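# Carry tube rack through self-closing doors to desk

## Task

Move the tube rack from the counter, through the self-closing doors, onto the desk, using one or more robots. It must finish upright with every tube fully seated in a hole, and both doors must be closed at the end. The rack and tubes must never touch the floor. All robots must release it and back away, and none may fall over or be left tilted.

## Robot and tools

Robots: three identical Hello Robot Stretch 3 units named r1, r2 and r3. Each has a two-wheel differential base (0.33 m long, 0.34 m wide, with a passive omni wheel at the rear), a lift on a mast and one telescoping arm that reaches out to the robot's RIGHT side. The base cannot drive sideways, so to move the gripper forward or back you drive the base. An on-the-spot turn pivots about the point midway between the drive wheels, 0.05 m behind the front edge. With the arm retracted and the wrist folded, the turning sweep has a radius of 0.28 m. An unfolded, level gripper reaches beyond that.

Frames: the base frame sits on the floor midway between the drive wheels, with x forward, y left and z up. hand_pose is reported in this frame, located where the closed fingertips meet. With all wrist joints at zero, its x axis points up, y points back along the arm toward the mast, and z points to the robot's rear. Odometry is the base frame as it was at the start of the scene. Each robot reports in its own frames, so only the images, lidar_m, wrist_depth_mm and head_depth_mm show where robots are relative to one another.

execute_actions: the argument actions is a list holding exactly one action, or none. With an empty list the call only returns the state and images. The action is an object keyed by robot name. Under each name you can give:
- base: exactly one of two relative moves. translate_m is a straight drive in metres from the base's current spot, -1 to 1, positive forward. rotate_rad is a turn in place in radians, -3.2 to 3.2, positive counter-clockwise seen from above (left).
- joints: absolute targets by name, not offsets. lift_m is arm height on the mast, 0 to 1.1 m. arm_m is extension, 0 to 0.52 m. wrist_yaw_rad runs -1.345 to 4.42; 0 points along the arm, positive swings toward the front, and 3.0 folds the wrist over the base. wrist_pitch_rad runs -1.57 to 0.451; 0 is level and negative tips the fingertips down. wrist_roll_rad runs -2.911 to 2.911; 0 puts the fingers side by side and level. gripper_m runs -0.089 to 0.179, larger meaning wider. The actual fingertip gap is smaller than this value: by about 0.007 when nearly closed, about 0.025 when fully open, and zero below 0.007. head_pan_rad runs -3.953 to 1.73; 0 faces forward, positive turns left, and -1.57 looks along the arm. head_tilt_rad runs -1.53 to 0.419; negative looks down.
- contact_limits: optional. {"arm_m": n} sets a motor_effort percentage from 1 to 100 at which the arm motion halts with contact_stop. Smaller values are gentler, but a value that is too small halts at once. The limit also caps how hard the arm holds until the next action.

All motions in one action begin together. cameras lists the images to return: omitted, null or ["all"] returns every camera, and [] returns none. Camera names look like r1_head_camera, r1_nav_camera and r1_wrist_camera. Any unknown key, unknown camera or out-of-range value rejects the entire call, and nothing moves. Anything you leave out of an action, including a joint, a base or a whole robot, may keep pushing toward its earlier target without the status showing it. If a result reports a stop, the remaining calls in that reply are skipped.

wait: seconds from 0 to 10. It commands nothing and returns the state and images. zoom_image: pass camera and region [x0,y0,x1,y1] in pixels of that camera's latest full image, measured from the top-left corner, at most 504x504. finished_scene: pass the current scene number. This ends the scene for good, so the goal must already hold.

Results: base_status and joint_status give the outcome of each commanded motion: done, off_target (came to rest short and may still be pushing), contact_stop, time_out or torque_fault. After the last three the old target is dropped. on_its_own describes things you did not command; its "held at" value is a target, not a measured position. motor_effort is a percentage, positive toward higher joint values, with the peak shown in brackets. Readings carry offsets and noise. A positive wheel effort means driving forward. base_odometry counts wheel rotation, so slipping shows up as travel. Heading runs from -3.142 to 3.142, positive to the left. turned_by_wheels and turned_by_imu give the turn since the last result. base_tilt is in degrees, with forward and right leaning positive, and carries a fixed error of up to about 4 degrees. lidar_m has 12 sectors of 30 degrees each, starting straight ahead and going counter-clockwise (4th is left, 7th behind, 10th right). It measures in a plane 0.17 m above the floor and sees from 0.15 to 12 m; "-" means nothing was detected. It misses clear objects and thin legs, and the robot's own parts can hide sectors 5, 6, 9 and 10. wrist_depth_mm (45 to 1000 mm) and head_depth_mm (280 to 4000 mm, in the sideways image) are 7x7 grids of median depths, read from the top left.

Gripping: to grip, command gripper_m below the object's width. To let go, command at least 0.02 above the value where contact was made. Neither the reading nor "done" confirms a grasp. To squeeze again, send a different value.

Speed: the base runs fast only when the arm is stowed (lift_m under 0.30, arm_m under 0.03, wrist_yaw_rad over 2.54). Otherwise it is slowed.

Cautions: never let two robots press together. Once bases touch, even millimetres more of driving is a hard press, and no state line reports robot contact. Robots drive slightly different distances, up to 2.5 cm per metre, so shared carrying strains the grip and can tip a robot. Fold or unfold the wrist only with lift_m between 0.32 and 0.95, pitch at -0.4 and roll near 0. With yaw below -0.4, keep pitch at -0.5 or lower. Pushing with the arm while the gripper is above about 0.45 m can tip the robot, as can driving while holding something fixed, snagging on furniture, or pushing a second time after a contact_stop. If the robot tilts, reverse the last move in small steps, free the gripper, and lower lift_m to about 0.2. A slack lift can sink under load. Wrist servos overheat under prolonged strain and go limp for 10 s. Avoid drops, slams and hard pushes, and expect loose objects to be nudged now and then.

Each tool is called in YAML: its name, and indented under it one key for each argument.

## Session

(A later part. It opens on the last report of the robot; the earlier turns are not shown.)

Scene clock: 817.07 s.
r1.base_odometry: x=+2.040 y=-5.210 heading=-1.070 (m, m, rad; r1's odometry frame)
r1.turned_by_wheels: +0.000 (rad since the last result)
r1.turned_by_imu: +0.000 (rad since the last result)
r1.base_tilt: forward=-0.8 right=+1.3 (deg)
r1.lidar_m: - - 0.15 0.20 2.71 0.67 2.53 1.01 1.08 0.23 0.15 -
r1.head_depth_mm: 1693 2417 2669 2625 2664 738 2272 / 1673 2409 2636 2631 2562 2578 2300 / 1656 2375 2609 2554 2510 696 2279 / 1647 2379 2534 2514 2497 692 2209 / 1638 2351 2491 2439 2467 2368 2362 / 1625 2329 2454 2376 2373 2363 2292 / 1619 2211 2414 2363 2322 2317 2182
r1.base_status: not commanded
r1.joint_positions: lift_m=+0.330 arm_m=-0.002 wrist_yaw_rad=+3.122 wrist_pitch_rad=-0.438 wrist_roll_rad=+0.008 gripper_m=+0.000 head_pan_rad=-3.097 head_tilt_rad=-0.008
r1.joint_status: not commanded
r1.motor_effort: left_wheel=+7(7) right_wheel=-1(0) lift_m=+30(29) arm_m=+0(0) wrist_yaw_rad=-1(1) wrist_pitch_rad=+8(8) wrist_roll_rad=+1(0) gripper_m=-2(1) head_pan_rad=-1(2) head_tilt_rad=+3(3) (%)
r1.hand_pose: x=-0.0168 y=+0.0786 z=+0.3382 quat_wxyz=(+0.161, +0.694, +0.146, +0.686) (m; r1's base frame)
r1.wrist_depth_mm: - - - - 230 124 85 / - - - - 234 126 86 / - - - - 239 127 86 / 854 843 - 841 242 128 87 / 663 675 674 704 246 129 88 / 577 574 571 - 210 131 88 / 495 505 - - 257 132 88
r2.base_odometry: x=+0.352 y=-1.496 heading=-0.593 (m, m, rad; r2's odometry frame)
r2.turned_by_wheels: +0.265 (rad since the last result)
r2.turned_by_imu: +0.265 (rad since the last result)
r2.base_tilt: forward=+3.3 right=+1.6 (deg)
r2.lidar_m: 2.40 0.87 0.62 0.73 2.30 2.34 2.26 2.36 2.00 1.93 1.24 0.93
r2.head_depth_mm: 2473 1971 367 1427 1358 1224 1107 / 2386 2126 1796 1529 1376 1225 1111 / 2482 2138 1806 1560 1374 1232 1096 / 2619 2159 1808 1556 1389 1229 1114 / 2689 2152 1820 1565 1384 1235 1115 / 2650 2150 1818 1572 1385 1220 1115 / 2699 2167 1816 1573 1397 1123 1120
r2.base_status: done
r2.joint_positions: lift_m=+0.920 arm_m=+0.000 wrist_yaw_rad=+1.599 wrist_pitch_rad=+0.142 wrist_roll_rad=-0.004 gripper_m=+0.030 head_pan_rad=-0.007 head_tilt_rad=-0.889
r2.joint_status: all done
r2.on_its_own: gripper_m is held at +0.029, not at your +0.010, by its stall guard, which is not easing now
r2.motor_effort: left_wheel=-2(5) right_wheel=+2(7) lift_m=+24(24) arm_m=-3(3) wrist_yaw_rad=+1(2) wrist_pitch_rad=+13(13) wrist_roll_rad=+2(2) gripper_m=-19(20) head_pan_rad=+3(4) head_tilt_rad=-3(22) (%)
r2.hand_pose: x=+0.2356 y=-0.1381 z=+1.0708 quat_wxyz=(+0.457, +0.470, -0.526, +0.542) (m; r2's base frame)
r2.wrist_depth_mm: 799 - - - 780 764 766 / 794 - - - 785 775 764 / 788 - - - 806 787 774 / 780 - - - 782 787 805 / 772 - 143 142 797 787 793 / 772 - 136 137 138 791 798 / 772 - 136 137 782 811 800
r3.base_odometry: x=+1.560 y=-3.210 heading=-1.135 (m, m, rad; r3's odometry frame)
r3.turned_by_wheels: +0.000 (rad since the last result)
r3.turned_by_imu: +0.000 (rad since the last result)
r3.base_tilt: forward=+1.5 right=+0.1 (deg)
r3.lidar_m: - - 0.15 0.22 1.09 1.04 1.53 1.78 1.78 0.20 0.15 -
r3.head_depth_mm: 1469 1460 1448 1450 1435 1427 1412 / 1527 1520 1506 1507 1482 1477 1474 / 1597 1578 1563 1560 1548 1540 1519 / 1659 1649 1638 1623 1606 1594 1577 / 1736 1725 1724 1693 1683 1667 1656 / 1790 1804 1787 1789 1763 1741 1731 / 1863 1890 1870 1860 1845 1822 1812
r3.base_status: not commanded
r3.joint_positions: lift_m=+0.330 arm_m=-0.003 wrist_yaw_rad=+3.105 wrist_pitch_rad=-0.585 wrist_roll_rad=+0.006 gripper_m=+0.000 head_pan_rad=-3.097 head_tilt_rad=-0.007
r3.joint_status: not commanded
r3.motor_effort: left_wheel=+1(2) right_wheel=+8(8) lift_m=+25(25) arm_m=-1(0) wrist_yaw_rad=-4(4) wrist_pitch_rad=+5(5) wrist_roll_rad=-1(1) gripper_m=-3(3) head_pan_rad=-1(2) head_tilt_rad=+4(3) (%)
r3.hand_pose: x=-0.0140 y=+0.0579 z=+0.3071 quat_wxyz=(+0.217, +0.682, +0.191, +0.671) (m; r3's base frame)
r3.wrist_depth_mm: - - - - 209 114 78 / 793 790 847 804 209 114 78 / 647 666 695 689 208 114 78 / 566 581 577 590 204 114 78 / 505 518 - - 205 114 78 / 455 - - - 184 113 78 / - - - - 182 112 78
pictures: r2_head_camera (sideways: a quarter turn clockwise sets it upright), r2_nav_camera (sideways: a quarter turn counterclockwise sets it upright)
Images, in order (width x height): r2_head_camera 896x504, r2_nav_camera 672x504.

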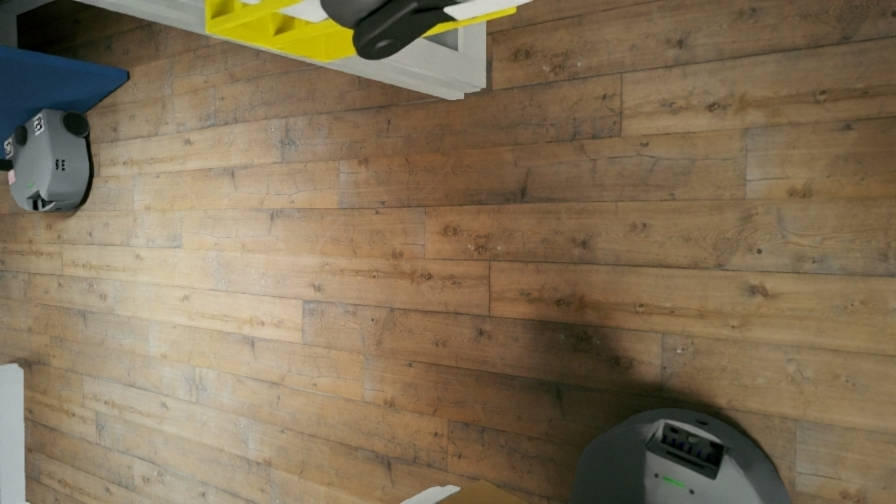

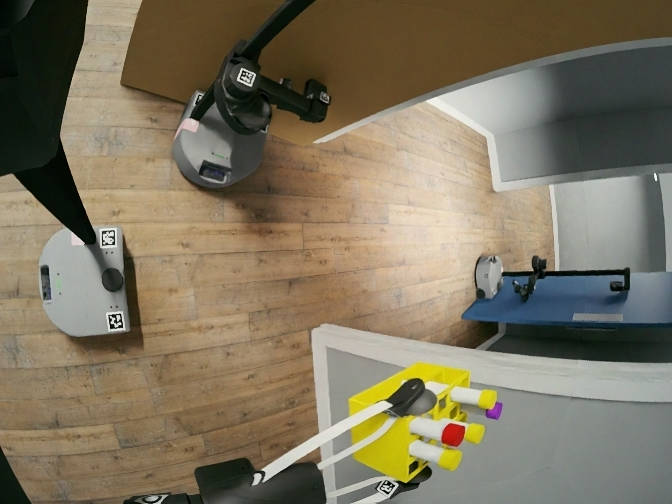

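execute_actions:
  actions: []

Scene clock: 842.07 s.
r1.base_odometry: x=+2.040 y=-5.210 heading=-1.070 (m, m, rad; r1's odometry frame)
r1.turned_by_wheels: +0.000 (rad since the last result)
r1.turned_by_imu: +0.002 (rad since the last result)
r1.base_tilt: forward=-0.8 right=+1.3 (deg)
r1.lidar_m: - - 0.15 0.20 2.70 0.66 2.53 1.02 1.08 0.23 0.15 -
r1.head_depth_mm: 1697 2423 2704 2661 2620 738 2275 / 1665 2434 2616 2591 2587 2532 2359 / 1658 2392 2587 2533 2535 695 2310 / 1647 2362 2536 2492 2483 697 2218 / 1646 2322 2484 2423 2418 2387 2327 / 1615 2316 2440 2436 2398 2352 2320 / 1599 2257 2409 2382 2326 2298 2179
r1.base_status: not commanded
r1.joint_positions: lift_m=+0.330 arm_m=-0.002 wrist_yaw_rad=+3.122 wrist_pitch_rad=-0.438 wrist_roll_rad=+0.008 gripper_m=+0.000 head_pan_rad=-3.097 head_tilt_rad=-0.008
r1.joint_status: not commanded
r1.motor_effort: left_wheel=+6(7) right_wheel=+0(0) lift_m=+30(29) arm_m=+0(0) wrist_yaw_rad=-1(1) wrist_pitch_rad=+8(8) wrist_roll_rad=+0(0) gripper_m=-1(1) head_pan_rad=+0(2) head_tilt_rad=+4(3) (%)
r1.hand_pose: x=-0.0168 y=+0.0786 z=+0.3382 quat_wxyz=(+0.161, +0.694, +0.146, +0.686) (m; r1's base frame)
r1.wrist_depth_mm: - - - - 228 124 85 / - - - - 234 126 86 / - - - - 237 127 86 / 840 847 - 855 243 128 87 / 658 687 676 706 246 129 87 / 580 580 570 - 210 130 88 / 493 505 - - 256 132 89
r2.base_odometry: x=+0.352 y=-1.496 heading=-0.593 (m, m, rad; r2's odometry frame)
r2.turned_by_wheels: +0.000 (rad since the last result)
r2.turned_by_imu: -0.001 (rad since the last result)
r2.base_tilt: forward=+3.2 right=+1.6 (deg)
r2.lidar_m: 2.40 0.87 0.62 0.74 2.29 2.34 2.26 2.36 2.00 1.93 1.24 0.93
r2.head_depth_mm: 2511 1966 367 1427 1364 1215 1109 / 2366 2122 1795 1523 1377 1222 1109 / 2436 2098 1789 1554 1374 1228 1105 / 2609 2134 1810 1570 1376 1230 1115 / 2627 2161 1818 1562 1382 1236 1114 / 2616 2149 1818 1573 1386 1223 1114 / 2656 2194 1839 1574 1386 1131 1122
r2.base_status: done
r2.joint_positions: lift_m=+0.920 arm_m=+0.000 wrist_yaw_rad=+1.599 wrist_pitch_rad=+0.142 wrist_roll_rad=-0.004 gripper_m=+0.030 head_pan_rad=-0.007 head_tilt_rad=-0.889
r2.joint_status: all done
r2.on_its_own: gripper_m is held at +0.029, not at your +0.010, by its stall guard, which is not easing now
r2.motor_effort: left_wheel=-1(5) right_wheel=+3(7) lift_m=+23(24) arm_m=-3(3) wrist_yaw_rad=+1(2) wrist_pitch_rad=+13(13) wrist_roll_rad=+2(2) gripper_m=-19(20) head_pan_rad=+4(4) head_tilt_rad=-5(22) (%)
r2.hand_pose: x=+0.2356 y=-0.1381 z=+1.0708 quat_wxyz=(+0.457, +0.470, -0.526, +0.542) (m; r2's base frame)
r2.wrist_depth_mm: 829 - - - 775 796 773 / 772 - - - 787 780 789 / 778 - - - 798 788 788 / 781 - - - 804 792 783 / 774 - 143 141 774 800 797 / 783 - 136 137 137 806 796 / 769 - 137 137 833 825 816
r3.base_odometry: x=+1.560 y=-3.210 heading=-1.135 (m, m, rad; r3's odometry frame)
r3.turned_by_wheels: +0.000 (rad since the last result)
r3.turned_by_imu: +0.000 (rad since the last result)
r3.base_tilt: forward=+1.7 right=+0.1 (deg)
r3.lidar_m: - - 0.15 0.22 1.08 1.04 1.53 1.79 1.78 0.21 0.15 -
r3.head_depth_mm: 1480 1458 1451 1446 1428 1425 1420 / 1534 1521 1511 1499 1487 1482 1469 / 1594 1577 1560 1556 1549 1536 1526 / 1670 1646 1632 1623 1622 1600 1597 / 1722 1718 1719 1693 1684 1672 1660 / 1796 1803 1794 1786 1757 1737 1737 / 1871 1879 1863 1867 1843 1839 1814
r3.base_status: not commanded
r3.joint_positions: lift_m=+0.330 arm_m=-0.003 wrist_yaw_rad=+3.105 wrist_pitch_rad=-0.585 wrist_roll_rad=+0.006 gripper_m=+0.000 head_pan_rad=-3.097 head_tilt_rad=-0.007
r3.joint_status: not commanded
r3.motor_effort: left_wheel=+2(2) right_wheel=+8(8) lift_m=+25(25) arm_m=+0(0) wrist_yaw_rad=-4(4) wrist_pitch_rad=+5(5) wrist_roll_rad=-1(1) gripper_m=-3(3) head_pan_rad=-1(2) head_tilt_rad=+3(3) (%)
r3.hand_pose: x=-0.0140 y=+0.0579 z=+0.3071 quat_wxyz=(+0.217, +0.682, +0.191, +0.671) (m; r3's base frame)
r3.wrist_depth_mm: - - - - 208 114 78 / 793 806 817 830 207 114 78 / 670 672 692 673 207 114 78 / 572 583 587 587 207 114 78 / 499 520 - - 205 113 78 / 463 - - - 183 113 78 / - - - - 183 113 78
pictures: r1_head_camera (sideways: a quarter turn clockwise sets it upright), r1_nav_camera (sideways: a quarter turn counterclockwise sets it upright), r1_wrist_camera, r2_head_camera (sideways: a quarter turn clockwise sets it upright), r2_nav_camera (sideways: a quarter turn counterclockwise sets it upright), r2_wrist_camera, r3_head_camera (sideways: a quarter turn clockwise sets it upright), r3_nav_camera (sideways: a quarter turn counterclockwise sets it upright), r3_wrist_camera
Images, in order (width x height): r1_head_camera 896x504, r1_nav_camera 672x504, r1_wrist_camera 644x364, r2_head_camera 896x504, r2_nav_camera 672x504, r2_wrist_camera 644x364, r3_head_camera 896x504, r3_nav_camera 672x504, r3_wrist_camera 644x364.

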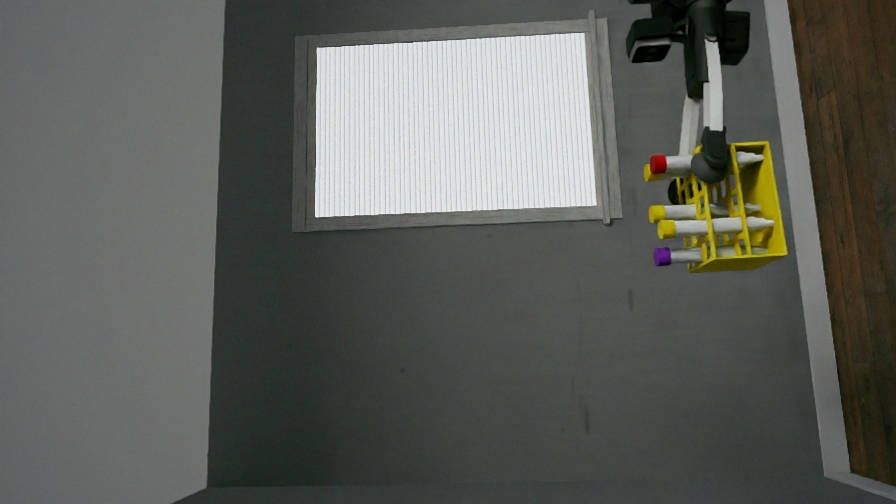

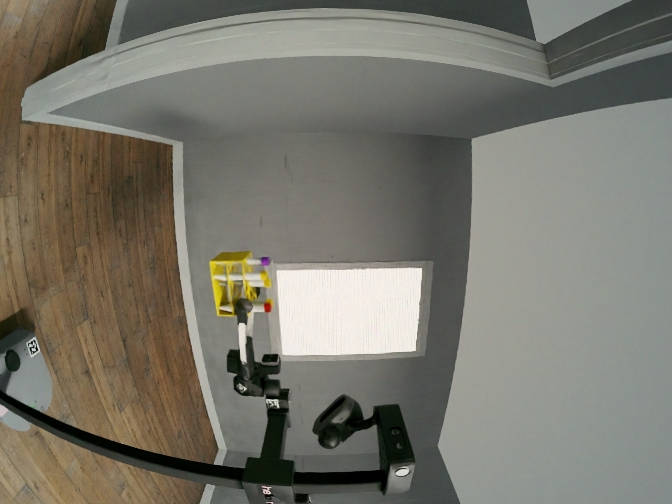

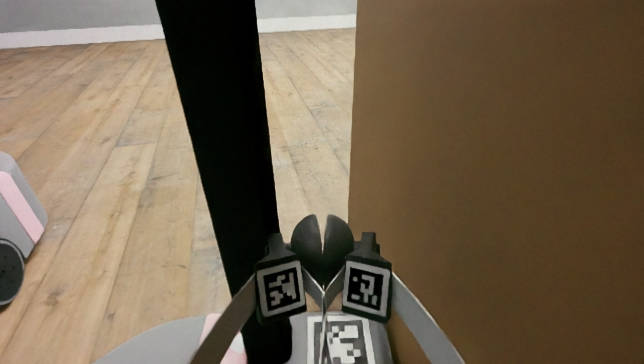

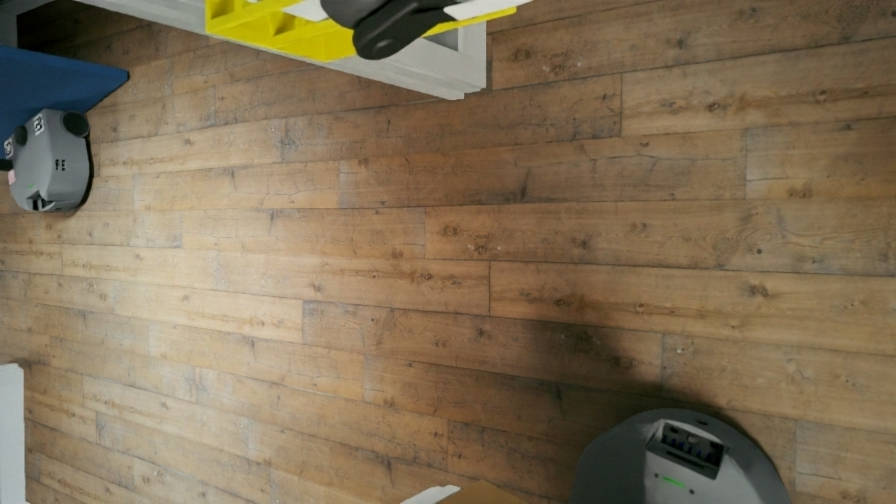

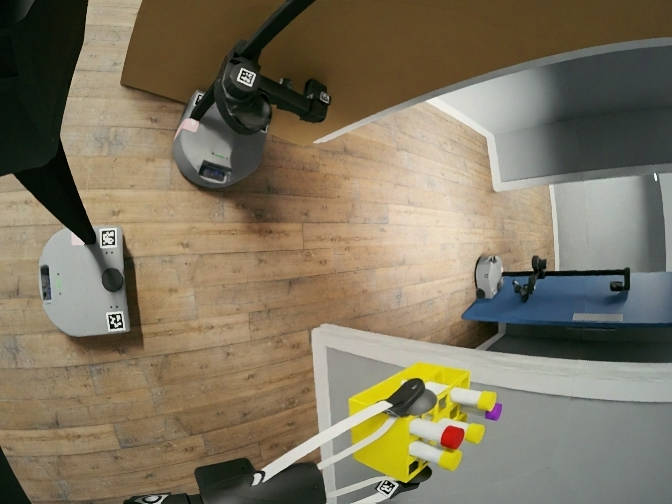

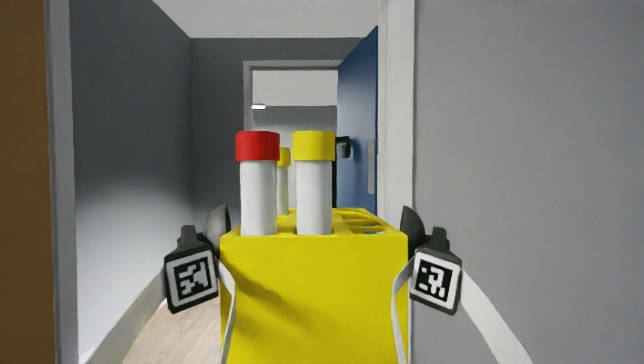

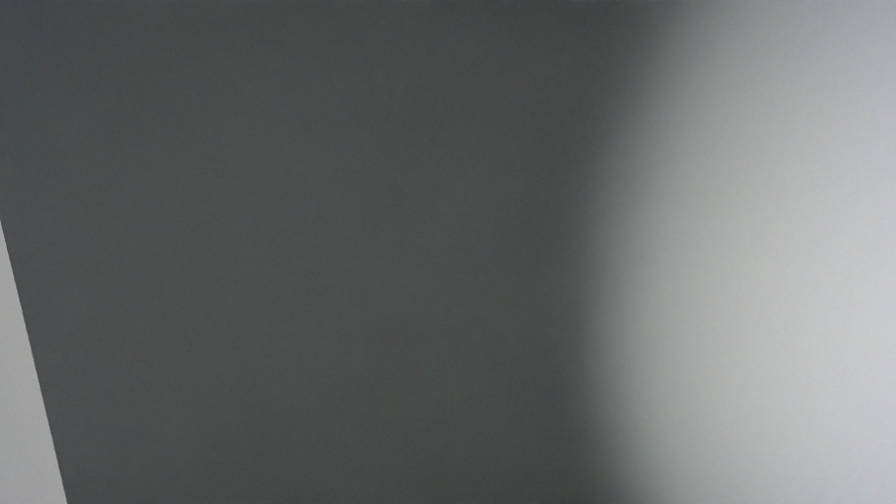

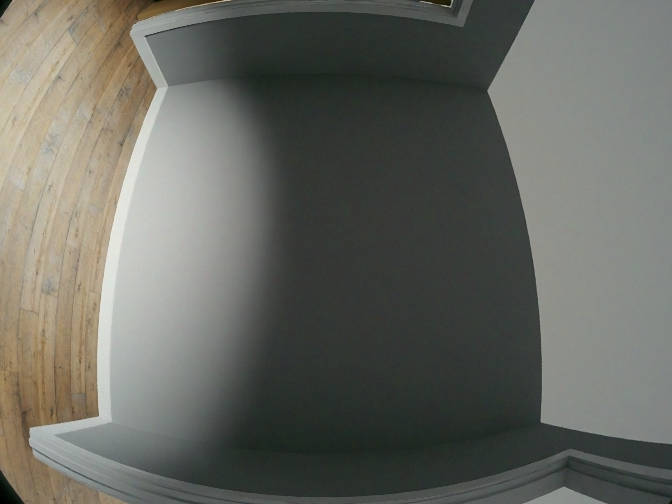

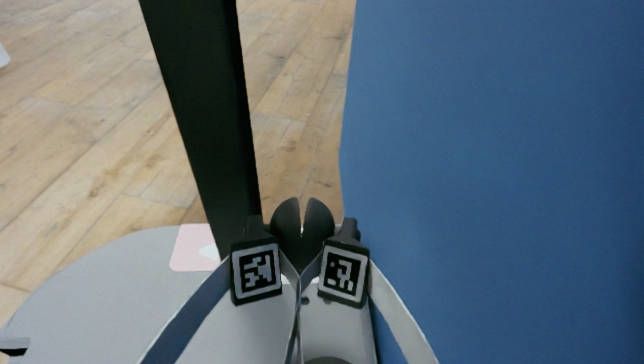

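execute_actions:
  actions:
    - {"r2": {"base": {"rotate_rad": 0.07}}}
  cameras: []

execute_actions:
  actions:
    - {"r2": {"base": {"translate_m": 0.45}}}
  cameras: ["r2_nav_camera", "r2_wrist_camera"]

Scene clock: 864.43 s.
r1.base_odometry: x=+2.040 y=-5.210 heading=-1.070 (m, m, rad; r1's odometry frame)
r1.turned_by_wheels: +0.000 (rad since the last result)
r1.turned_by_imu: +0.001 (rad since the last result)
r1.base_tilt: forward=-0.8 right=+1.3 (deg)
r1.lidar_m: - - 0.15 0.20 2.71 0.68 2.53 1.01 1.08 0.23 0.15 -
r1.head_depth_mm: 1683 2414 2734 2652 2609 730 2304 / 1671 2439 2670 2587 2571 2562 2295 / 1662 2377 2564 2576 2510 690 2207 / 1659 2324 2541 2516 2449 677 2225 / 1643 2361 2496 2453 2429 2395 2339 / 1634 2333 2457 2411 2377 2360 2279 / 1614 2228 2392 2361 2329 2310 2180
r1.base_status: not commanded
r1.joint_positions: lift_m=+0.330 arm_m=-0.002 wrist_yaw_rad=+3.122 wrist_pitch_rad=-0.438 wrist_roll_rad=+0.008 gripper_m=+0.000 head_pan_rad=-3.097 head_tilt_rad=-0.008
r1.joint_status: not commanded
r1.motor_effort: left_wheel=+7(8) right_wheel=-1(1) lift_m=+29(30) arm_m=+0(1) wrist_yaw_rad=+0(1) wrist_pitch_rad=+8(7) wrist_roll_rad=+0(1) gripper_m=-2(2) head_pan_rad=-1(1) head_tilt_rad=+4(4) (%)
r1.hand_pose: x=-0.0168 y=+0.0786 z=+0.3382 quat_wxyz=(+0.161, +0.694, +0.146, +0.686) (m; r1's base frame)
r1.wrist_depth_mm: - - - - 229 124 85 / - - - - 233 125 86 / - - - - 238 126 86 / 842 858 - 846 242 129 87 / 658 689 672 721 246 130 87 / 567 574 570 - 211 130 88 / 495 511 - - 256 132 89
r2.base_odometry: x=+0.352 y=-1.496 heading=-0.523 (m, m, rad; r2's odometry frame)
r2.turned_by_wheels: +0.070 (rad since the last result)
r2.turned_by_imu: +0.069 (rad since the last result)
r2.base_tilt: forward=+3.2 right=+1.6 (deg)
r2.lidar_m: 2.58 0.83 0.62 0.74 2.36 2.31 2.26 2.41 1.97 1.93 1.17 0.93
r2.head_depth_mm: 2300 2097 367 1432 1375 1225 1103 / 2432 2132 1788 1565 1379 1219 1108 / 2516 2130 1802 1552 1376 1226 1109 / 2632 2153 1807 1560 1376 1232 1113 / 2636 2138 1827 1567 1385 1233 1115 / 2679 2176 1817 1580 1379 1200 1108 / 2626 2189 1842 1474 1209 1115 1122
r2.base_status: done
r2.joint_positions: lift_m=+0.920 arm_m=+0.000 wrist_yaw_rad=+1.599 wrist_pitch_rad=+0.142 wrist_roll_rad=-0.004 gripper_m=+0.030 head_pan_rad=-0.007 head_tilt_rad=-0.889
r2.joint_status: not commanded
r2.on_its_own: gripper_m is held at +0.029, not at your +0.010, by its stall guard, which is not easing now
r2.motor_effort: left_wheel=-1(5) right_wheel=+3(6) lift_m=+24(24) arm_m=-3(3) wrist_yaw_rad=+2(2) wrist_pitch_rad=+13(13) wrist_roll_rad=+3(2) gripper_m=-20(19) head_pan_rad=+4(4) head_tilt_rad=-4(4) (%)
r2.hand_pose: x=+0.2356 y=-0.1381 z=+1.0708 quat_wxyz=(+0.457, +0.470, -0.526, +0.542) (m; r2's base frame)
r2.wrist_depth_mm: 738 - - - 757 747 734 / 730 - - - 770 743 731 / 740 - - - 780 741 737 / 747 - - - 762 768 754 / 740 - 143 142 761 752 750 / 746 - 135 136 137 777 739 / 740 - 137 137 760 756 758
r3.base_odometry: x=+1.560 y=-3.210 heading=-1.135 (m, m, rad; r3's odometry frame)
r3.turned_by_wheels: +0.000 (rad since the last result)
r3.turned_by_imu: +0.000 (rad since the last result)
r3.base_tilt: forward=+1.7 right=-0.1 (deg)
r3.lidar_m: - - 0.15 0.22 1.08 1.04 1.53 1.79 1.78 0.20 0.15 -
r3.head_depth_mm: 1483 1459 1450 1440 1434 1424 1418 / 1530 1522 1506 1500 1492 1482 1470 / 1593 1588 1573 1558 1554 1532 1525 / 1662 1652 1631 1630 1612 1598 1596 / 1733 1723 1703 1693 1690 1674 1661 / 1803 1804 1788 1775 1761 1761 1740 / 1865 1893 1869 1849 1856 1828 1811
r3.base_status: not commanded
r3.joint_positions: lift_m=+0.330 arm_m=-0.003 wrist_yaw_rad=+3.105 wrist_pitch_rad=-0.585 wrist_roll_rad=+0.006 gripper_m=+0.000 head_pan_rad=-3.097 head_tilt_rad=-0.007
r3.joint_status: not commanded
r3.motor_effort: left_wheel=+2(2) right_wheel=+8(8) lift_m=+25(25) arm_m=+0(0) wrist_yaw_rad=-4(4) wrist_pitch_rad=+5(5) wrist_roll_rad=-1(1) gripper_m=-2(2) head_pan_rad=-1(2) head_tilt_rad=+4(3) (%)
r3.hand_pose: x=-0.0140 y=+0.0579 z=+0.3071 quat_wxyz=(+0.217, +0.682, +0.191, +0.671) (m; r3's base frame)
r3.wrist_depth_mm: - - - - 208 114 78 / 803 794 828 842 208 114 78 / 660 687 689 681 208 114 78 / 577 575 585 595 207 114 78 / 501 530 - - 206 113 78 / 453 - - - 184 114 78 / - - - - 183 113 78
pictures: none
No camera images: the call's "cameras" was empty. Leave "cameras" out to get every camera's image.

Scene clock: 869.90 s.
r1.base_odometry: x=+2.040 y=-5.210 heading=-1.070 (m, m, rad; r1's odometry frame)
r1.turned_by_wheels: +0.000 (rad since the last result)
r1.turned_by_imu: +0.002 (rad since the last result)
r1.base_tilt: forward=-0.7 right=+1.3 (deg)
r1.lidar_m: - - 0.15 0.20 2.71 2.88 0.42 0.53 1.08 0.23 0.15 -
r1.head_depth_mm: 1669 2437 2738 2677 2626 2612 2151 / 1680 2397 2649 2599 2560 389 380 / 1649 2397 2604 2535 2522 392 362 / 1651 2371 2549 379 377 371 351 / 1634 2352 2496 403 507 631 2014 / 1626 2325 2428 484 487 2341 2128 / 1620 2235 2417 2370 2334 2029 2064
r1.base_status: not commanded
r1.joint_positions: lift_m=+0.330 arm_m=-0.002 wrist_yaw_rad=+3.122 wrist_pitch_rad=-0.438 wrist_roll_rad=+0.008 gripper_m=+0.000 head_pan_rad=-3.097 head_tilt_rad=-0.008
r1.joint_status: not commanded
r1.motor_effort: left_wheel=+7(7) right_wheel=-1(0) lift_m=+29(29) arm_m=+0(0) wrist_yaw_rad=+0(2) wrist_pitch_rad=+8(8) wrist_roll_rad=+1(0) gripper_m=-2(2) head_pan_rad=-1(1) head_tilt_rad=+3(4) (%)
r1.hand_pose: x=-0.0168 y=+0.0786 z=+0.3382 quat_wxyz=(+0.161, +0.694, +0.146, +0.686) (m; r1's base frame)
r1.wrist_depth_mm: - - - - 230 124 85 / - - - - 234 126 86 / - - - - 239 127 86 / 876 854 - 845 243 128 87 / 689 695 687 700 247 129 88 / 569 570 572 - 210 131 88 / 493 510 - - 257 131 88
r2.base_odometry: x=+0.742 y=-1.721 heading=-0.524 (m, m, rad; r2's odometry frame)
r2.turned_by_wheels: +0.000 (rad since the last result)
r2.turned_by_imu: +0.002 (rad since the last result)
r2.base_tilt: forward=+3.3 right=+1.7 (deg)
r2.lidar_m: 2.34 0.74 0.60 0.53 0.71 2.76 2.71 2.58 2.01 1.29 0.56 0.55
r2.head_depth_mm: 2044 2066 367 1510 1357 1203 1097 / 2217 2118 1794 1558 1381 1227 1111 / 2605 2136 1810 1561 1373 1225 1108 / 2597 2145 1820 1559 1369 1227 1115 / 2584 2135 1805 1552 1373 1232 1116 / 2511 2164 1821 1578 1378 1242 1116 / 2514 2174 1830 1576 1386 1242 1120
r2.base_status: done
r2.joint_positions: lift_m=+0.920 arm_m=+0.000 wrist_yaw_rad=+1.599 wrist_pitch_rad=+0.142 wrist_roll_rad=-0.004 gripper_m=+0.030 head_pan_rad=-0.007 head_tilt_rad=-0.889
r2.joint_status: not commanded
r2.on_its_own: gripper_m is held at +0.029, not at your +0.010, by its stall guard, which is not easing now
r2.motor_effort: left_wheel=-2(2) right_wheel=+2(6) lift_m=+24(24) arm_m=-3(3) wrist_yaw_rad=+1(2) wrist_pitch_rad=+13(13) wrist_roll_rad=+3(2) gripper_m=-19(20) head_pan_rad=+4(4) head_tilt_rad=-3(4) (%)
r2.hand_pose: x=+0.2356 y=-0.1381 z=+1.0708 quat_wxyz=(+0.457, +0.470, -0.526, +0.542) (m; r2's base frame)
r2.wrist_depth_mm: - - - - - 379 316 / - - - - - 382 317 / - - - - - 378 320 / - - - - - 379 325 / - - 143 141 - 380 326 / - - 136 136 137 368 325 / - - 136 137 - 371 329
r3.base_odometry: x=+1.560 y=-3.210 heading=-1.135 (m, m, rad; r3's odometry frame)
r3.turned_by_wheels: +0.000 (rad since the last result)
r3.turned_by_imu: +0.000 (rad since the last result)
r3.base_tilt: forward=+1.5 right=+0.0 (deg)
r3.lidar_m: - - 0.15 0.22 1.08 1.04 1.54 1.79 1.78 0.20 0.15 -
r3.head_depth_mm: 1467 1458 1449 1446 1436 1423 1414 / 1526 1522 1511 1498 1491 1479 1471 / 1587 1580 1568 1562 1539 1538 1534 / 1659 1650 1635 1631 1613 1593 1591 / 1727 1723 1704 1693 1684 1672 1655 / 1799 1810 1791 1777 1755 1748 1731 / 1863 1876 1868 1858 1841 1830 1807
r3.base_status: not commanded
r3.joint_positions: lift_m=+0.330 arm_m=-0.003 wrist_yaw_rad=+3.105 wrist_pitch_rad=-0.585 wrist_roll_rad=+0.006 gripper_m=+0.000 head_pan_rad=-3.097 head_tilt_rad=-0.007
r3.joint_status: not commanded
r3.motor_effort: left_wheel=+2(1) right_wheel=+8(8) lift_m=+25(25) arm_m=+0(1) wrist_yaw_rad=-4(4) wrist_pitch_rad=+5(5) wrist_roll_rad=-1(1) gripper_m=-3(3) head_pan_rad=-1(3) head_tilt_rad=+3(3) (%)
r3.hand_pose: x=-0.0140 y=+0.0579 z=+0.3071 quat_wxyz=(+0.217, +0.682, +0.191, +0.671) (m; r3's base frame)
r3.wrist_depth_mm: - - - - 209 114 78 / 796 790 835 839 207 114 78 / 674 683 698 663 208 114 78 / 574 576 578 588 207 113 78 / 498 520 - - 205 114 78 / 453 - - - 183 113 78 / - - - - 183 113 78
pictures: r2_nav_camera (sideways: a quarter turn counterclockwise sets it upright), r2_wrist_camera
Images, in order (width x height): r2_nav_camera 672x504, r2_wrist_camera 644x364.

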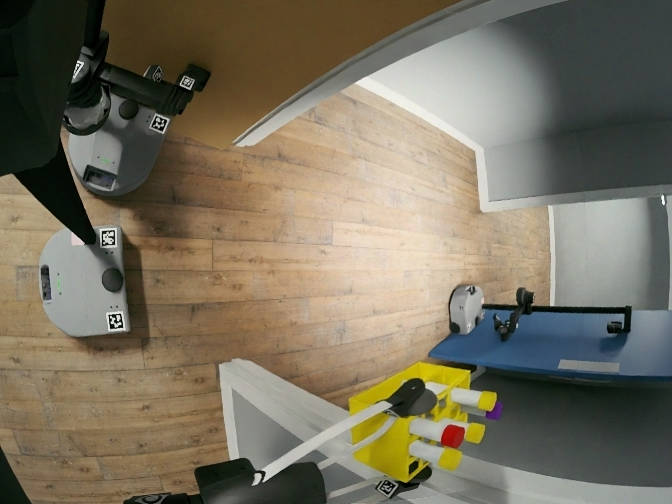

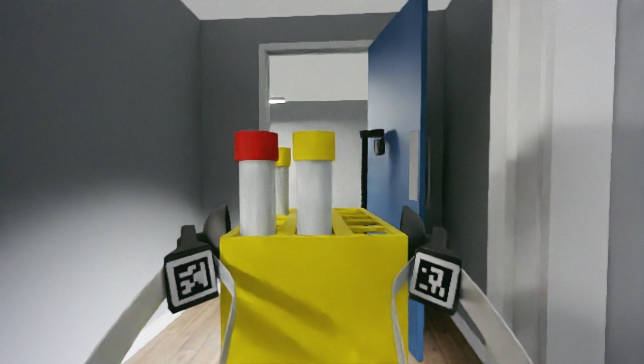

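execute_actions:
  actions:
    - {"r2": {"base": {"translate_m": 0.95}}}
  cameras: ["r2_nav_camera", "r2_wrist_camera"]

Scene clock: 885.87 s.
r1.base_odometry: x=+2.040 y=-5.210 heading=-1.070 (m, m, rad; r1's odometry frame)
r1.turned_by_wheels: +0.000 (rad since the last result)
r1.turned_by_imu: +0.004 (rad since the last result)
r1.base_tilt: forward=-0.7 right=+1.3 (deg)
r1.lidar_m: - - 0.15 0.20 2.71 2.89 2.53 1.01 1.08 0.23 0.15 -
r1.head_depth_mm: 1680 2416 2706 2653 2647 2587 2275 / 1677 2436 2646 2598 2567 2561 2323 / 1663 2388 2573 2554 2518 2498 2316 / 1647 2374 2537 2499 2428 2463 2321 / 1637 2356 2488 2478 2415 2408 2334 / 1621 2326 2466 2430 2370 2353 2311 / 1617 2232 2404 2357 2336 2330 2162
r1.base_status: not commanded
r1.joint_positions: lift_m=+0.330 arm_m=-0.002 wrist_yaw_rad=+3.122 wrist_pitch_rad=-0.438 wrist_roll_rad=+0.008 gripper_m=+0.000 head_pan_rad=-3.097 head_tilt_rad=-0.008
r1.joint_status: not commanded
r1.motor_effort: left_wheel=+7(7) right_wheel=-1(0) lift_m=+30(29) arm_m=+0(0) wrist_yaw_rad=-2(1) wrist_pitch_rad=+8(8) wrist_roll_rad=+0(1) gripper_m=+0(1) head_pan_rad=-1(1) head_tilt_rad=+4(4) (%)
r1.hand_pose: x=-0.0168 y=+0.0786 z=+0.3382 quat_wxyz=(+0.161, +0.694, +0.146, +0.686) (m; r1's base frame)
r1.wrist_depth_mm: - - - - 230 125 85 / - - - - 233 126 86 / - - - - 238 127 86 / 860 851 - 832 243 128 87 / 695 683 666 708 246 129 87 / 571 581 577 - 211 131 88 / 495 511 - - 258 132 88
r2.base_odometry: x=+1.565 y=-2.196 heading=-0.524 (m, m, rad; r2's odometry frame)
r2.turned_by_wheels: +0.000 (rad since the last result)
r2.turned_by_imu: +0.003 (rad since the last result)
r2.base_tilt: forward=+3.3 right=+1.6 (deg)
r2.lidar_m: 1.90 1.40 1.09 1.08 0.64 0.69 3.65 0.58 0.59 1.02 1.09 1.14
r2.head_depth_mm: 2600 1480 367 1529 1370 1217 1101 / 2604 2134 1681 1543 1376 1215 1109 / 2609 2133 1796 1563 1370 1227 1107 / 2684 2155 1790 1551 1374 1229 1111 / 2555 2061 1816 1565 1377 1229 1116 / 1747 2001 1829 1576 1378 1237 1119 / 1767 2019 1830 1585 1393 1244 1124
r2.base_status: done
r2.joint_positions: lift_m=+0.920 arm_m=+0.000 wrist_yaw_rad=+1.599 wrist_pitch_rad=+0.142 wrist_roll_rad=-0.004 gripper_m=+0.030 head_pan_rad=-0.007 head_tilt_rad=-0.889
r2.joint_status: not commanded
r2.on_its_own: gripper_m is held at +0.029, not at your +0.010, by its stall guard, which is not easing now
r2.motor_effort: left_wheel=-2(3) right_wheel=+2(6) lift_m=+24(24) arm_m=-3(3) wrist_yaw_rad=+2(2) wrist_pitch_rad=+13(13) wrist_roll_rad=+3(3) gripper_m=-20(19) head_pan_rad=+3(4) head_tilt_rad=-3(4) (%)
r2.hand_pose: x=+0.2356 y=-0.1381 z=+1.0708 quat_wxyz=(+0.457, +0.470, -0.526, +0.542) (m; r2's base frame)
r2.wrist_depth_mm: - - - - - 889 - / - - - - - 879 - / - - - - - 880 - / - - - - - 885 - / - - 143 142 - 895 - / - - 136 137 138 857 - / - - 137 137 - 852 -
r3.base_odometry: x=+1.560 y=-3.210 heading=-1.135 (m, m, rad; r3's odometry frame)
r3.turned_by_wheels: +0.000 (rad since the last result)
r3.turned_by_imu: -0.001 (rad since the last result)
r3.base_tilt: forward=+1.6 right=+0.0 (deg)
r3.lidar_m: - - 0.15 0.22 1.08 1.04 1.53 1.79 1.44 0.20 0.15 -
r3.head_depth_mm: 1471 1455 1452 1447 1438 1430 1426 / 1528 1518 1511 1492 1494 1479 1462 / 1591 1580 1569 1560 1542 1541 1529 / 1652 1657 1631 1623 1613 1594 1592 / 1731 1725 1714 1699 1688 1678 1662 / 1800 1802 1787 1770 1763 1752 1741 / 1865 1883 1865 1857 1841 1826 1808
r3.base_status: not commanded
r3.joint_positions: lift_m=+0.330 arm_m=-0.003 wrist_yaw_rad=+3.105 wrist_pitch_rad=-0.585 wrist_roll_rad=+0.006 gripper_m=+0.000 head_pan_rad=-3.097 head_tilt_rad=-0.007
r3.joint_status: not commanded
r3.motor_effort: left_wheel=+1(1) right_wheel=+8(8) lift_m=+25(25) arm_m=-1(0) wrist_yaw_rad=-4(4) wrist_pitch_rad=+5(5) wrist_roll_rad=-1(1) gripper_m=-3(3) head_pan_rad=+0(2) head_tilt_rad=+3(3) (%)
r3.hand_pose: x=-0.0140 y=+0.0579 z=+0.3071 quat_wxyz=(+0.217, +0.682, +0.191, +0.671) (m; r3's base frame)
r3.wrist_depth_mm: - - - - 209 114 78 / 785 792 814 815 208 114 78 / 668 690 694 669 207 114 78 / 568 581 592 580 207 114 78 / 504 526 - - 205 113 78 / 459 - - - 183 113 78 / - - - - 182 113 78
pictures: r2_nav_camera (sideways: a quarter turn counterclockwise sets it upright), r2_wrist_camera
Images, in order (width x height): r2_nav_camera 672x504, r2_wrist_camera 644x364.

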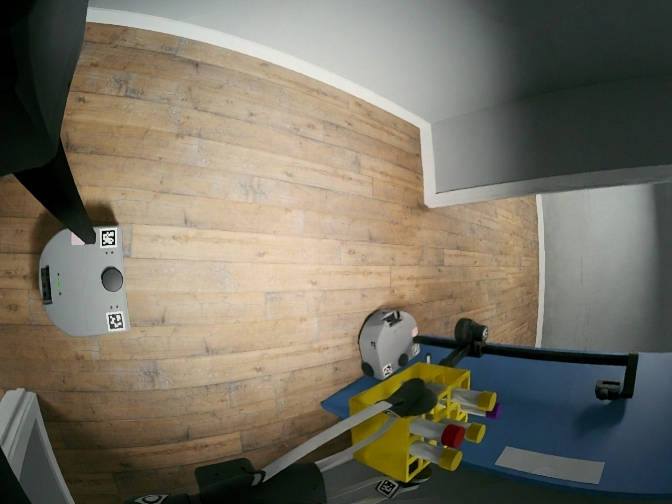

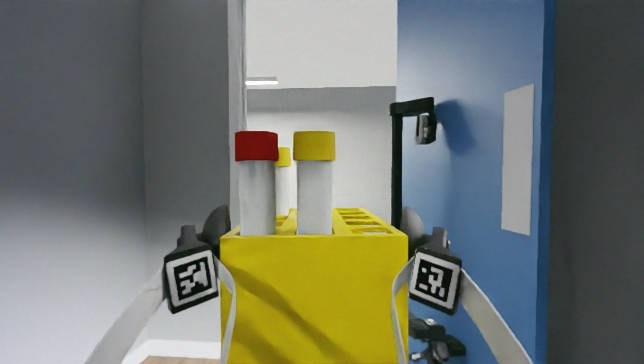

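execute_actions:
  actions:
    - {"r2": {"base": {"rotate_rad": 0.10}}, "r1": {"base": {"translate_m": -0.3}}}
  cameras: []

execute_actions:
  actions:
    - {"r2": {"base": {"translate_m": 0.95}}, "r1": {"base": {"rotate_rad": 0.6}, "joints": {"head_pan_rad": -1.2, "head_tilt_rad": -0.8}}}
  cameras: ["r2_nav_camera", "r1_nav_camera"]

Scene clock: 982.53 s.
r1.base_odometry: x=+1.896 y=-4.946 heading=-1.070 (m, m, rad; r1's odometry frame)
r1.turned_by_wheels: +0.000 (rad since the last result)
r1.turned_by_imu: +0.001 (rad since the last result)
r1.base_tilt: forward=-0.8 right=+1.3 (deg)
r1.lidar_m: 0.15 - 0.15 0.18 2.64 2.55 2.24 1.00 0.80 0.91 0.40 0.17
r1.head_depth_mm: 1670 2410 2404 2364 2312 2273 2274 / 1660 2326 2327 2311 2270 2222 2210 / 1660 2311 2285 2240 2224 2206 2167 / 1647 2245 2259 2221 2173 2162 2104 / 1643 2226 2196 2179 2132 2108 2077 / 1620 2189 2159 2131 2093 2065 2045 / 1603 2115 2122 2098 2091 2030 2021
r1.base_status: done
r1.joint_positions: lift_m=+0.330 arm_m=-0.002 wrist_yaw_rad=+3.122 wrist_pitch_rad=-0.438 wrist_roll_rad=+0.008 gripper_m=+0.000 head_pan_rad=-3.097 head_tilt_rad=-0.008
r1.joint_status: not commanded
r1.motor_effort: left_wheel=+2(4) right_wheel=+1(7) lift_m=+29(30) arm_m=+0(0) wrist_yaw_rad=-1(1) wrist_pitch_rad=+8(8) wrist_roll_rad=+1(1) gripper_m=-2(2) head_pan_rad=-1(1) head_tilt_rad=+5(3) (%)
r1.hand_pose: x=-0.0168 y=+0.0786 z=+0.3382 quat_wxyz=(+0.161, +0.694, +0.146, +0.686) (m; r1's base frame)
r1.wrist_depth_mm: - - - 303 207 157 126 / - - - 331 220 165 131 / - - - 365 235 172 136 / 844 863 - 404 251 181 142 / 680 686 669 444 263 191 147 / 572 570 570 - 265 201 153 / 496 506 - - 321 212 160
r2.base_odometry: x=+1.565 y=-2.196 heading=-0.424 (m, m, rad; r2's odometry frame)
r2.turned_by_wheels: +0.100 (rad since the last result)
r2.turned_by_imu: +0.098 (rad since the last result)
r2.base_tilt: forward=+3.3 right=+1.7 (deg)
r2.lidar_m: 1.90 1.30 1.08 0.90 0.67 0.74 3.66 0.58 0.70 1.02 1.14 1.14
r2.head_depth_mm: 2555 2101 368 1517 1366 1225 1102 / 2581 2132 1794 1553 1368 1226 1110 / 2636 2146 1818 1556 1369 1227 1110 / 2525 2096 1791 1559 1376 1235 1113 / 1785 2035 1816 1564 1390 1233 1115 / 1814 2054 1819 1568 1394 1232 1118 / 1850 2029 1834 1575 1396 1241 1123
r2.base_status: done
r2.joint_positions: lift_m=+0.920 arm_m=+0.000 wrist_yaw_rad=+1.599 wrist_pitch_rad=+0.142 wrist_roll_rad=-0.004 gripper_m=+0.030 head_pan_rad=-0.007 head_tilt_rad=-0.889
r2.joint_status: not commanded
r2.on_its_own: gripper_m is held at +0.029, not at your +0.010, by its stall guard, which is not easing now
r2.motor_effort: left_wheel=-2(5) right_wheel=+3(4) lift_m=+24(24) arm_m=-3(3) wrist_yaw_rad=+2(2) wrist_pitch_rad=+13(13) wrist_roll_rad=+2(3) gripper_m=-19(19) head_pan_rad=+4(3) head_tilt_rad=-3(3) (%)
r2.hand_pose: x=+0.2356 y=-0.1381 z=+1.0708 quat_wxyz=(+0.457, +0.470, -0.526, +0.542) (m; r2's base frame)
r2.wrist_depth_mm: - - - - - - 777 / - - - - - - 771 / - - - - - - 774 / - - - - - - 811 / - - 143 142 - - 844 / - - 136 136 138 - 815 / - - 136 137 - - 837
r3.base_odometry: x=+1.560 y=-3.210 heading=-1.135 (m, m, rad; r3's odometry frame)
r3.turned_by_wheels: +0.000 (rad since the last result)
r3.turned_by_imu: +0.000 (rad since the last result)
r3.base_tilt: forward=+1.8 right=-0.1 (deg)
r3.lidar_m: - - 0.15 0.22 1.08 1.05 1.53 1.79 1.44 0.20 0.15 -
r3.head_depth_mm: 1471 1461 1457 1443 1434 1431 1415 / 1534 1520 1509 1500 1482 1484 1469 / 1590 1584 1574 1558 1537 1541 1530 / 1666 1648 1639 1627 1615 1604 1593 / 1725 1723 1708 1689 1680 1677 1658 / 1796 1798 1794 1779 1742 1752 1729 / 1864 1893 1883 1868 1845 1829 1810
r3.base_status: not commanded
r3.joint_positions: lift_m=+0.330 arm_m=-0.003 wrist_yaw_rad=+3.105 wrist_pitch_rad=-0.585 wrist_roll_rad=+0.006 gripper_m=+0.000 head_pan_rad=-3.097 head_tilt_rad=-0.007
r3.joint_status: not commanded
r3.motor_effort: left_wheel=+2(1) right_wheel=+8(7) lift_m=+25(25) arm_m=-1(0) wrist_yaw_rad=-4(4) wrist_pitch_rad=+5(5) wrist_roll_rad=-1(1) gripper_m=-3(3) head_pan_rad=-2(1) head_tilt_rad=+3(3) (%)
r3.hand_pose: x=-0.0140 y=+0.0579 z=+0.3071 quat_wxyz=(+0.217, +0.682, +0.191, +0.671) (m; r3's base frame)
r3.wrist_depth_mm: - - - - 208 114 78 / 783 811 836 819 206 114 78 / 657 668 673 667 208 114 78 / 583 576 590 590 206 114 78 / 500 523 - - 206 113 78 / 444 - - - 184 113 78 / - - - - 183 113 78
pictures: none
No camera images: the call's "cameras" was empty. Leave "cameras" out to get every camera's image.

Scene clock: 993.00 s.
r1.base_odometry: x=+1.896 y=-4.946 heading=-0.469 (m, m, rad; r1's odometry frame)
r1.turned_by_wheels: +0.600 (rad since the last result)
r1.turned_by_imu: +0.655 (rad since the last result)
r1.base_tilt: forward=-0.8 right=+1.3 (deg)
r1.lidar_m: - - 0.15 2.67 2.41 2.24 0.82 0.79 1.85 0.22 0.15 -
r1.head_depth_mm: - 325 447 1704 1499 1270 1118 / - - - 349 493 1202 1120 / - - - - - 370 583 / - - - - - - 314 / - - - - - - - / - - - - - - - / - - - - - - -
r1.base_status: done
r1.joint_positions: lift_m=+0.330 arm_m=-0.002 wrist_yaw_rad=+3.121 wrist_pitch_rad=-0.438 wrist_roll_rad=+0.008 gripper_m=+0.000 head_pan_rad=-1.139 head_tilt_rad=-0.828
r1.joint_status: head_pan_rad off_target (ended at -1.139, target -1.200); head_tilt_rad off_target (ended at -0.828, target -0.800)
r1.motor_effort: left_wheel=+9(36) right_wheel=+14(28) lift_m=+29(30) arm_m=+0(1) wrist_yaw_rad=-1(2) wrist_pitch_rad=+8(8) wrist_roll_rad=+1(1) gripper_m=-3(2) head_pan_rad=-27(41) head_tilt_rad=+13(38) (%)
r1.hand_pose: x=-0.0166 y=+0.0786 z=+0.3381 quat_wxyz=(+0.162, +0.694, +0.146, +0.686) (m; r1's base frame)
r1.wrist_depth_mm: - - - - - 165 108 / - - - - 353 166 108 / - - - - 350 165 108 / 853 855 - 849 350 165 108 / 685 697 679 711 349 164 107 / 574 577 575 - 282 164 107 / 495 504 - - 345 163 107
r2.base_odometry: x=+2.430 y=-2.587 heading=-0.424 (m, m, rad; r2's odometry frame)
r2.turned_by_wheels: +0.000 (rad since the last result)
r2.turned_by_imu: +0.004 (rad since the last result)
r2.base_tilt: forward=+3.1 right=+1.7 (deg)
r2.lidar_m: 0.95 1.02 0.90 0.89 1.00 1.34 1.46 1.45 1.21 0.79 0.76 1.05
r2.head_depth_mm: 2564 2126 367 1526 1366 1220 1103 / 2591 2098 1788 1539 1370 1227 1109 / 2635 2133 1804 1563 1377 1231 1105 / 2630 2132 1806 1523 1379 1227 1114 / 905 1033 1238 1484 1376 1235 1114 / 884 1042 1276 1510 1379 1238 1115 / 905 1068 1307 1534 1393 1247 1124
r2.base_status: done
r2.joint_positions: lift_m=+0.920 arm_m=+0.000 wrist_yaw_rad=+1.599 wrist_pitch_rad=+0.142 wrist_roll_rad=-0.004 gripper_m=+0.030 head_pan_rad=-0.007 head_tilt_rad=-0.889
r2.joint_status: not commanded
r2.on_its_own: gripper_m is held at +0.029, not at your +0.010, by its stall guard, which is not easing now
r2.motor_effort: left_wheel=-2(3) right_wheel=+2(6) lift_m=+24(23) arm_m=-3(3) wrist_yaw_rad=+2(1) wrist_pitch_rad=+13(13) wrist_roll_rad=+3(3) gripper_m=-20(19) head_pan_rad=+4(5) head_tilt_rad=-5(5) (%)
r2.hand_pose: x=+0.2356 y=-0.1381 z=+1.0708 quat_wxyz=(+0.457, +0.470, -0.526, +0.542) (m; r2's base frame)
r2.wrist_depth_mm: 953 898 890 - - - 652 / 917 911 850 - - - 657 / 923 922 883 - - - 654 / 966 928 869 - - - 647 / 921 924 143 142 - - 675 / 981 894 136 137 137 - 664 / 943 934 137 137 - - 643
r3.base_odometry: x=+1.560 y=-3.210 heading=-1.135 (m, m, rad; r3's odometry frame)
r3.turned_by_wheels: +0.000 (rad since the last result)
r3.turned_by_imu: -0.001 (rad since the last result)
r3.base_tilt: forward=+1.6 right=+0.1 (deg)
r3.lidar_m: - - 0.15 0.22 1.08 1.04 1.53 0.75 1.78 0.20 0.15 -
r3.head_depth_mm: 1469 1461 1445 1438 1437 1424 1410 / 1537 1518 1511 1496 1494 1476 1464 / 1587 1580 1571 1543 1555 1521 522 / 1654 1646 1637 1625 1609 1575 515 / 1750 1723 1708 1685 1687 1666 1649 / 1797 1801 1780 1730 1735 1741 1708 / 1862 1907 1871 727 822 789 546
r3.base_status: not commanded
r3.joint_positions: lift_m=+0.330 arm_m=-0.003 wrist_yaw_rad=+3.105 wrist_pitch_rad=-0.585 wrist_roll_rad=+0.006 gripper_m=+0.000 head_pan_rad=-3.097 head_tilt_rad=-0.007
r3.joint_status: not commanded
r3.motor_effort: left_wheel=+1(2) right_wheel=+8(8) lift_m=+24(25) arm_m=+0(0) wrist_yaw_rad=-4(4) wrist_pitch_rad=+5(5) wrist_roll_rad=-1(1) gripper_m=-3(2) head_pan_rad=-2(3) head_tilt_rad=+3(3) (%)
r3.hand_pose: x=-0.0140 y=+0.0579 z=+0.3071 quat_wxyz=(+0.217, +0.682, +0.191, +0.671) (m; r3's base frame)
r3.wrist_depth_mm: - - - - 210 114 78 / 777 792 815 809 208 114 78 / 650 667 708 673 207 114 78 / 579 577 594 582 206 113 78 / 504 521 - - 206 113 78 / 455 - - - 183 113 78 / - - - - 182 113 78
pictures: r1_nav_camera (sideways: a quarter turn counterclockwise sets it upright), r2_nav_camera (sideways: a quarter turn counterclockwise sets it upright)
Images, in order (width x height): r1_nav_camera 672x504, r2_nav_camera 672x504.

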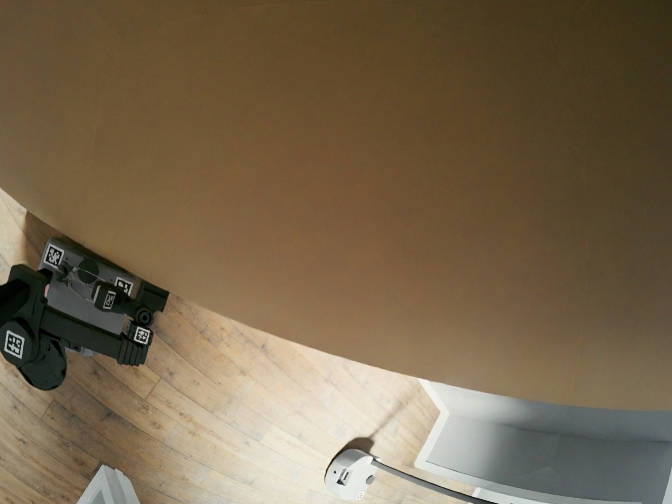

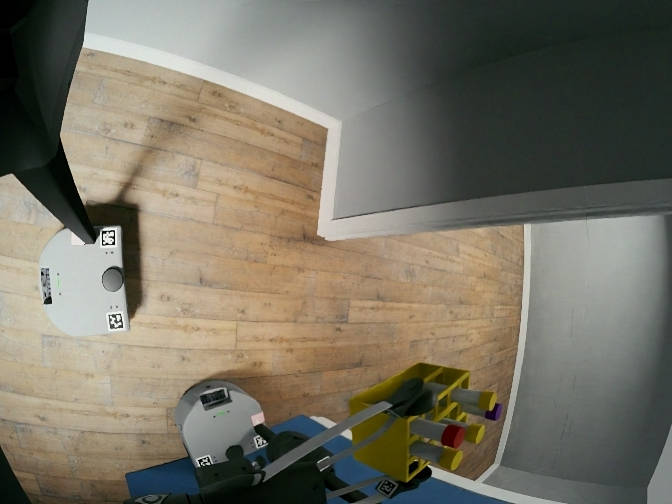

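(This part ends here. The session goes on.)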